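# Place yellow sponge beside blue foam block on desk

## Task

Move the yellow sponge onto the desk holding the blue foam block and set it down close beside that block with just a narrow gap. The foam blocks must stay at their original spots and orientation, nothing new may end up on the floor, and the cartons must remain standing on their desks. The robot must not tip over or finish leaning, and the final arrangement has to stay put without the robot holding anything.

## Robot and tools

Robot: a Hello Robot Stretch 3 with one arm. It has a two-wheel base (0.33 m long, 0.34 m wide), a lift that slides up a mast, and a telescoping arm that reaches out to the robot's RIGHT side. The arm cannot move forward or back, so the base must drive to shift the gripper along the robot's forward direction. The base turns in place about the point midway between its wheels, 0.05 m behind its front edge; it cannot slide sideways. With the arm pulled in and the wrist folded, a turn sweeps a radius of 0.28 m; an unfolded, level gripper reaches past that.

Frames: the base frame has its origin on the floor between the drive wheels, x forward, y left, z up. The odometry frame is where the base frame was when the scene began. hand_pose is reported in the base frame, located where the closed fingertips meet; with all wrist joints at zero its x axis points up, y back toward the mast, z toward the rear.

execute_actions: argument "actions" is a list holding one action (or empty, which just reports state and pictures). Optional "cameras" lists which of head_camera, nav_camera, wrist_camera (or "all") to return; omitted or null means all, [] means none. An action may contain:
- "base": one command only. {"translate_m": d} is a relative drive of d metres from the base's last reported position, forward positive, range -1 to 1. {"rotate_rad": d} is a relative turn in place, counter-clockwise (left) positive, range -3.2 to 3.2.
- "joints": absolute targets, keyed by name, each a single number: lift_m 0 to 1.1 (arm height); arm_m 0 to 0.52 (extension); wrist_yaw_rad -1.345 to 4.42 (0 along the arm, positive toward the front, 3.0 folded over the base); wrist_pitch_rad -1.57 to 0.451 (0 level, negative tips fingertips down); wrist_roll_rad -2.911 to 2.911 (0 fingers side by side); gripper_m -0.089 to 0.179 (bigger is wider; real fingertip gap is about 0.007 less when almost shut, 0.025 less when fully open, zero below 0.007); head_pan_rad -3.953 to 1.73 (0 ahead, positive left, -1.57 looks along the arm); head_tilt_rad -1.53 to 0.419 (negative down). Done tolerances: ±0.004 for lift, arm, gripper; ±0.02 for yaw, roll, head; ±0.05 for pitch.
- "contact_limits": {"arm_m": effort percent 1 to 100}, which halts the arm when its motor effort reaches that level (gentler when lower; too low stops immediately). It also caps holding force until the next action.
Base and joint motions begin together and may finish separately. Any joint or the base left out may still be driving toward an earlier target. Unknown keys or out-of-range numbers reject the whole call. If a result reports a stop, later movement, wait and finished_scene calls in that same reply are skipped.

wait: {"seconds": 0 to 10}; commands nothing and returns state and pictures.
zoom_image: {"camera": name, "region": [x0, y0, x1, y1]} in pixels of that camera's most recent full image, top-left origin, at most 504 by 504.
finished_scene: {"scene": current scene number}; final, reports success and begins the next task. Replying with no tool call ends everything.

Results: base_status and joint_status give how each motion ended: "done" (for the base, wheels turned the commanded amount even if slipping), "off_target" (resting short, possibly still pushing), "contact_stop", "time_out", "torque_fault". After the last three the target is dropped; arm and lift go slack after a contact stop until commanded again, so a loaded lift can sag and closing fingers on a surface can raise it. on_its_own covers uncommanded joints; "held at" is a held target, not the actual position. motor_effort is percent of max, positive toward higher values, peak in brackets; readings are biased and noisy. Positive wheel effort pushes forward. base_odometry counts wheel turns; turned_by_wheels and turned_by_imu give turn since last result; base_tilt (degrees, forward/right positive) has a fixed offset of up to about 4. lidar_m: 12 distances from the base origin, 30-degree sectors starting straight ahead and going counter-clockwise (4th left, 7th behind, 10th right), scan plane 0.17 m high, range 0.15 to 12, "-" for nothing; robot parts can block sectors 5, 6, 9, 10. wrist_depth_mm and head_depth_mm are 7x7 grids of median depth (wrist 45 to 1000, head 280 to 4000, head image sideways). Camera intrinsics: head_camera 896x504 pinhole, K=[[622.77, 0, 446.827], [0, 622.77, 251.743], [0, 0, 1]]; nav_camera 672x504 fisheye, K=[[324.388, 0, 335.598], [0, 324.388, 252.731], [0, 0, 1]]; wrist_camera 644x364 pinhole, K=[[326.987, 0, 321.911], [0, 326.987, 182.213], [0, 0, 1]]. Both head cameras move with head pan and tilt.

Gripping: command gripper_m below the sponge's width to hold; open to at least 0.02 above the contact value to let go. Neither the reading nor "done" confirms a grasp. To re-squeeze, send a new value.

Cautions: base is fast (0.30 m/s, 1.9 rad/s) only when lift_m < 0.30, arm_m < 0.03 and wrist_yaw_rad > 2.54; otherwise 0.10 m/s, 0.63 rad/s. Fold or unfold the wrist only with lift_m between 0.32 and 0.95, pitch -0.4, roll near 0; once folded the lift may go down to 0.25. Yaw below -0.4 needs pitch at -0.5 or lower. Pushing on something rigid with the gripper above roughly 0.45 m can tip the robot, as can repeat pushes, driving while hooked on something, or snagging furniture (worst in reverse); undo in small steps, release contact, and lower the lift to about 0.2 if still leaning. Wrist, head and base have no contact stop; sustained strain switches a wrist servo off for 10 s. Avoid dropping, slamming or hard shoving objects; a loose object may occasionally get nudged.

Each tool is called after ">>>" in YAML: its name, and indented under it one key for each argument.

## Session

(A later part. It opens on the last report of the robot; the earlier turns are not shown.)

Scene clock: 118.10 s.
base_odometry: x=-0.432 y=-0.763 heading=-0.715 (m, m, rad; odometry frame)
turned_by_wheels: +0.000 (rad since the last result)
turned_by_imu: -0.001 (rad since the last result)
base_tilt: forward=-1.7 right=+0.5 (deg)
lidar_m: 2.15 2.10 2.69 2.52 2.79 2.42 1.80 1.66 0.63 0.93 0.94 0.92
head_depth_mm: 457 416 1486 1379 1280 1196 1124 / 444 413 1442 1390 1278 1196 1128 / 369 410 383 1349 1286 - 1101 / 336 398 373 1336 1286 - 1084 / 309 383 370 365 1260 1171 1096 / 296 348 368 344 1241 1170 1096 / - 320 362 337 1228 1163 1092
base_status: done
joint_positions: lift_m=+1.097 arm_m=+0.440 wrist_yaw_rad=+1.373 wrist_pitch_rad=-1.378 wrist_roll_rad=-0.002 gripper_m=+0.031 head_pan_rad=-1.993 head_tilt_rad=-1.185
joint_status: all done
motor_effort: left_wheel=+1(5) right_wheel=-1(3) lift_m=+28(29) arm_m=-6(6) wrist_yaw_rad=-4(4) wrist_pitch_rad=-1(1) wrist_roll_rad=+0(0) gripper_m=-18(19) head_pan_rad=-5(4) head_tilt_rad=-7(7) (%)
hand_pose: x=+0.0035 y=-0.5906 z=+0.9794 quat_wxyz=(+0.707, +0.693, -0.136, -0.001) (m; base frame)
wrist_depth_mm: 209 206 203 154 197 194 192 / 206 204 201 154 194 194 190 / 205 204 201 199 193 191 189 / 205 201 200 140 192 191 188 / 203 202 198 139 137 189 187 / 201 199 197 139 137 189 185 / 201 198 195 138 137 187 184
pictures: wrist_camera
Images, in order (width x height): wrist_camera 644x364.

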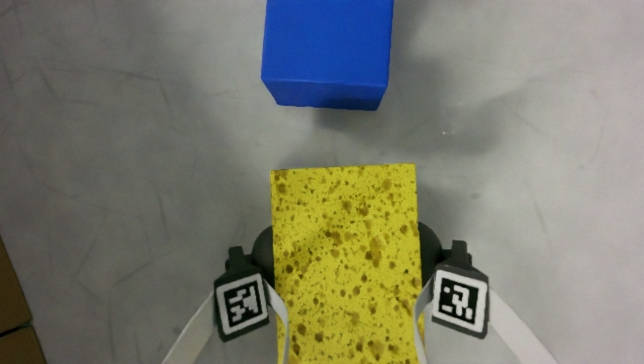

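>>> execute_actions:
  actions:
    - {"base":{"translate_m":0.028},"joints":{"wrist_pitch_rad":-1.41,"wrist_yaw_rad":1.28}}
  cameras: ["wrist_camera"]

Scene clock: 121.03 s.
base_odometry: x=-0.411 y=-0.781 heading=-0.715 (m, m, rad; odometry frame)
turned_by_wheels: +0.000 (rad since the last result)
turned_by_imu: +0.000 (rad since the last result)
base_tilt: forward=-1.7 right=+0.7 (deg)
lidar_m: 2.15 2.11 2.66 2.53 2.80 2.45 1.82 1.65 0.65 0.92 0.93 0.90
head_depth_mm: 458 416 1489 1386 1284 1198 1124 / 402 412 400 1377 1280 1189 1130 / 362 409 380 1346 1279 - 1096 / 329 396 372 1339 1280 - 1091 / 306 376 370 354 1266 1160 1098 / 293 341 367 343 1247 1157 1095 / - 315 360 337 1211 1154 1087
base_status: done
joint_positions: lift_m=+1.097 arm_m=+0.440 wrist_yaw_rad=+1.283 wrist_pitch_rad=-1.407 wrist_roll_rad=-0.002 gripper_m=+0.031 head_pan_rad=-1.993 head_tilt_rad=-1.185
joint_status: all done
motor_effort: left_wheel=+2(7) right_wheel=-1(4) lift_m=+27(29) arm_m=-5(6) wrist_yaw_rad=-2(3) wrist_pitch_rad=-1(1) wrist_roll_rad=+0(0) gripper_m=-16(17) head_pan_rad=-4(5) head_tilt_rad=-6(6) (%)
hand_pose: x=-0.0043 y=-0.5906 z=+0.9788 quat_wxyz=(+0.706, +0.689, -0.157, -0.044) (m; base frame)
wrist_depth_mm: 204 200 198 149 193 190 187 / 204 200 198 150 192 190 186 / 202 200 198 158 191 189 187 / 203 200 198 140 191 188 186 / 202 199 198 139 138 189 186 / 202 200 197 138 138 188 186 / 202 198 195 138 137 188 186
pictures: wrist_camera
Images, in order (width x height): wrist_camera 644x364.

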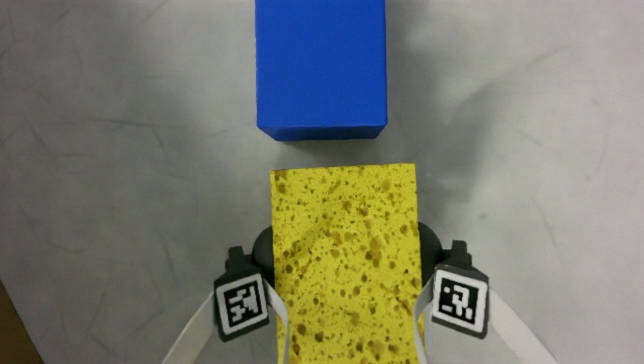

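>>> execute_actions:
  actions:
    - {"base":{"translate_m":0.01},"joints":{"lift_m":1.091}}
  cameras: ["wrist_camera"]

Scene clock: 123.40 s.
base_odometry: x=-0.403 y=-0.788 heading=-0.715 (m, m, rad; odometry frame)
turned_by_wheels: +0.000 (rad since the last result)
turned_by_imu: +0.000 (rad since the last result)
base_tilt: forward=-1.9 right=+0.6 (deg)
lidar_m: 2.14 2.11 2.65 2.52 2.79 2.46 1.84 1.64 0.65 0.92 0.93 0.89
head_depth_mm: 459 416 1494 1387 1281 1196 1118 / 399 413 394 1379 1269 1190 1135 / 359 409 380 1351 1288 - 1093 / 327 396 373 1337 1288 - 1093 / 304 373 370 354 1274 1153 1100 / 292 339 368 343 1251 1166 1092 / - 314 360 337 1222 1159 1087
base_status: done
joint_positions: lift_m=+1.091 arm_m=+0.440 wrist_yaw_rad=+1.283 wrist_pitch_rad=-1.408 wrist_roll_rad=-0.002 gripper_m=+0.031 head_pan_rad=-1.993 head_tilt_rad=-1.185
joint_status: all done
motor_effort: left_wheel=+2(7) right_wheel=-1(4) lift_m=+18(24) arm_m=-6(6) wrist_yaw_rad=-4(3) wrist_pitch_rad=-1(1) wrist_roll_rad=+0(0) gripper_m=-17(17) head_pan_rad=-4(4) head_tilt_rad=-7(6) (%)
hand_pose: x=-0.0044 y=-0.5906 z=+0.9732 quat_wxyz=(+0.706, +0.689, -0.157, -0.044) (m; base frame)
wrist_depth_mm: 198 195 193 144 187 184 182 / 196 195 192 144 187 183 182 / 197 195 192 144 186 183 182 / 196 193 191 140 185 183 180 / 196 194 192 139 138 183 181 / 196 194 192 139 137 183 180 / 196 193 190 139 138 183 180
pictures: wrist_camera
Images, in order (width x height): wrist_camera 644x364.

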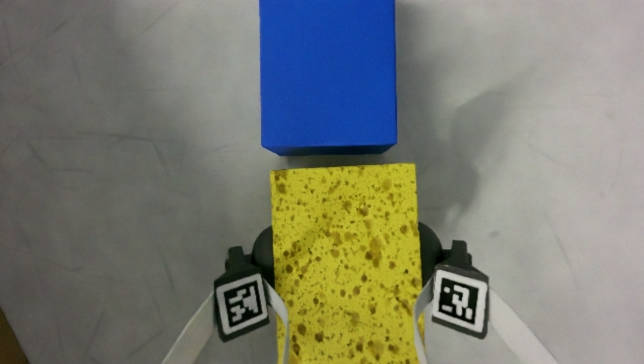

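>>> execute_actions:
  actions:
    - {"joints":{"lift_m":1.087}}
  cameras: []

>>> execute_actions:
  actions:
    - {"joints":{"gripper_m":0.11}}
  cameras: ["wrist_camera"]

Scene clock: 124.20 s.
base_odometry: x=-0.403 y=-0.788 heading=-0.715 (m, m, rad; odometry frame)
turned_by_wheels: +0.000 (rad since the last result)
turned_by_imu: +0.000 (rad since the last result)
base_tilt: forward=-1.7 right=+0.6 (deg)
lidar_m: 2.14 2.11 2.66 2.52 2.79 2.47 1.84 1.64 0.65 0.92 0.93 0.89
head_depth_mm: 459 416 1490 1395 1290 1197 1121 / 399 413 394 1373 1275 1187 1131 / 359 409 380 1348 1285 - 1092 / 327 396 372 1337 1290 - 1092 / 304 374 370 353 1274 1160 1099 / 292 339 368 343 1242 1164 1094 / - 313 360 337 1219 1167 1081
base_status: not commanded
joint_positions: lift_m=+1.087 arm_m=+0.440 wrist_yaw_rad=+1.283 wrist_pitch_rad=-1.408 wrist_roll_rad=-0.002 gripper_m=+0.031 head_pan_rad=-1.993 head_tilt_rad=-1.185
joint_status: all done
motor_effort: left_wheel=+2(2) right_wheel=-1(1) lift_m=+18(17) arm_m=-6(6) wrist_yaw_rad=-2(3) wrist_pitch_rad=-1(1) wrist_roll_rad=+0(1) gripper_m=-18(18) head_pan_rad=-4(4) head_tilt_rad=-6(6) (%)
hand_pose: x=-0.0044 y=-0.5906 z=+0.9693 quat_wxyz=(+0.706, +0.689, -0.157, -0.044) (m; base frame)
wrist_depth_mm: 193 191 189 140 182 181 177 / 194 191 188 140 183 181 178 / 192 191 189 140 182 180 178 / 192 190 188 140 181 180 177 / 192 190 187 139 138 180 178 / 191 190 188 139 137 178 177 / 192 189 186 139 137 179 176
pictures: none
No camera images: the call's "cameras" was empty. Leave "cameras" out to get every camera's image.

Scene clock: 125.50 s.
base_odometry: x=-0.403 y=-0.788 heading=-0.715 (m, m, rad; odometry frame)
turned_by_wheels: +0.000 (rad since the last result)
turned_by_imu: +0.000 (rad since the last result)
base_tilt: forward=-1.7 right=+0.5 (deg)
lidar_m: 2.14 2.11 2.65 2.53 2.80 2.45 1.84 1.65 0.65 0.92 0.93 0.89
head_depth_mm: 458 416 1496 1388 1281 1199 1125 / 399 412 393 1378 1272 1194 1127 / 360 409 379 1344 1281 - 1097 / 327 397 373 1337 1283 - 1091 / 304 373 371 354 1271 1161 1100 / 292 339 368 343 1247 1165 1092 / - 313 361 337 1213 1162 1085
base_status: not commanded
joint_positions: lift_m=+1.087 arm_m=+0.440 wrist_yaw_rad=+1.283 wrist_pitch_rad=-1.409 wrist_roll_rad=-0.002 gripper_m=+0.110 head_pan_rad=-1.993 head_tilt_rad=-1.185
joint_status: all done
motor_effort: left_wheel=+1(2) right_wheel=-1(2) lift_m=+18(18) arm_m=-6(5) wrist_yaw_rad=-2(3) wrist_pitch_rad=-1(1) wrist_roll_rad=+0(0) gripper_m=+0(100) head_pan_rad=-4(4) head_tilt_rad=-6(6) (%)
hand_pose: x=-0.0046 y=-0.5905 z=+0.9692 quat_wxyz=(+0.706, +0.689, -0.157, -0.044) (m; base frame)
wrist_depth_mm: 194 190 188 141 182 180 179 / 192 190 187 139 181 179 178 / 192 191 188 140 182 180 178 / 192 190 188 139 181 180 177 / 193 190 187 139 138 179 176 / 191 189 185 139 138 - 176 / 192 189 187 139 138 179 176
pictures: wrist_camera
Images, in order (width x height): wrist_camera 644x364.

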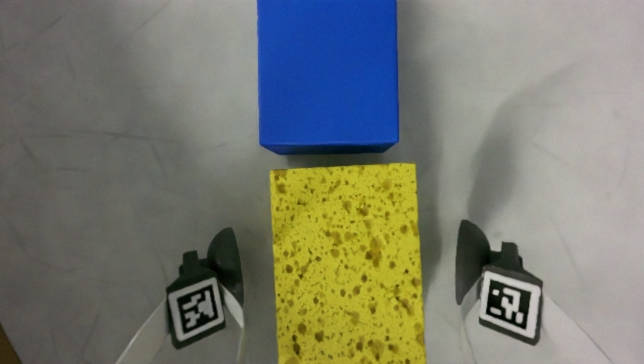

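>>> execute_actions:
  actions:
    - {"joints":{"gripper_m":0.14,"lift_m":1.097}}
  cameras: ["wrist_camera"]

>>> finished_scene:
  scene: 2

Scene clock: 126.50 s.
base_odometry: x=-0.403 y=-0.788 heading=-0.715 (m, m, rad; odometry frame)
turned_by_wheels: +0.000 (rad since the last result)
turned_by_imu: +0.000 (rad since the last result)
base_tilt: forward=-1.8 right=+0.6 (deg)
lidar_m: 2.13 2.11 2.65 2.53 2.79 2.46 1.84 1.64 0.65 0.92 0.93 0.89
head_depth_mm: 459 416 1487 1378 1294 1197 1122 / 400 413 393 1391 1282 1195 1127 / 359 409 380 1341 1291 - 1101 / 327 396 373 1320 1284 - 1092 / 304 373 370 353 1275 1158 1100 / 292 340 368 343 1252 1168 1094 / - 313 360 337 1209 1166 1080
base_status: not commanded
joint_positions: lift_m=+1.097 arm_m=+0.440 wrist_yaw_rad=+1.283 wrist_pitch_rad=-1.409 wrist_roll_rad=-0.002 gripper_m=+0.140 head_pan_rad=-1.993 head_tilt_rad=-1.185
joint_status: all done
motor_effort: left_wheel=+2(2) right_wheel=-2(2) lift_m=+31(32) arm_m=-6(5) wrist_yaw_rad=-2(2) wrist_pitch_rad=-1(1) wrist_roll_rad=+0(0) gripper_m=+1(98) head_pan_rad=-5(4) head_tilt_rad=-6(7) (%)
hand_pose: x=-0.0046 y=-0.5905 z=+0.9786 quat_wxyz=(+0.706, +0.689, -0.157, -0.044) (m; base frame)
wrist_depth_mm: 204 200 198 149 191 191 187 / 203 201 197 149 191 189 186 / 202 200 198 149 191 189 186 / 202 201 197 150 192 189 187 / 201 200 196 148 148 188 186 / 202 201 196 148 147 190 184 / 202 199 196 148 147 187 185
pictures: wrist_camera
Images, in order (width x height): wrist_camera 644x364.

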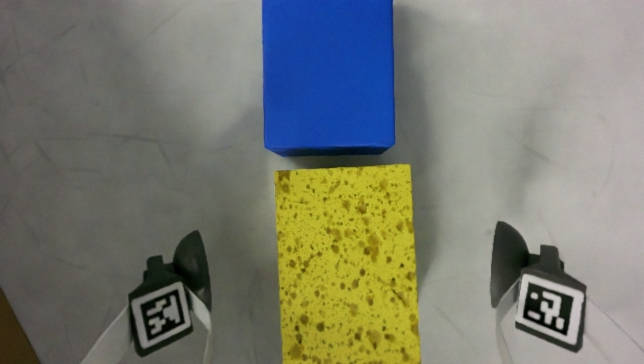

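The scene is finished: the task was done.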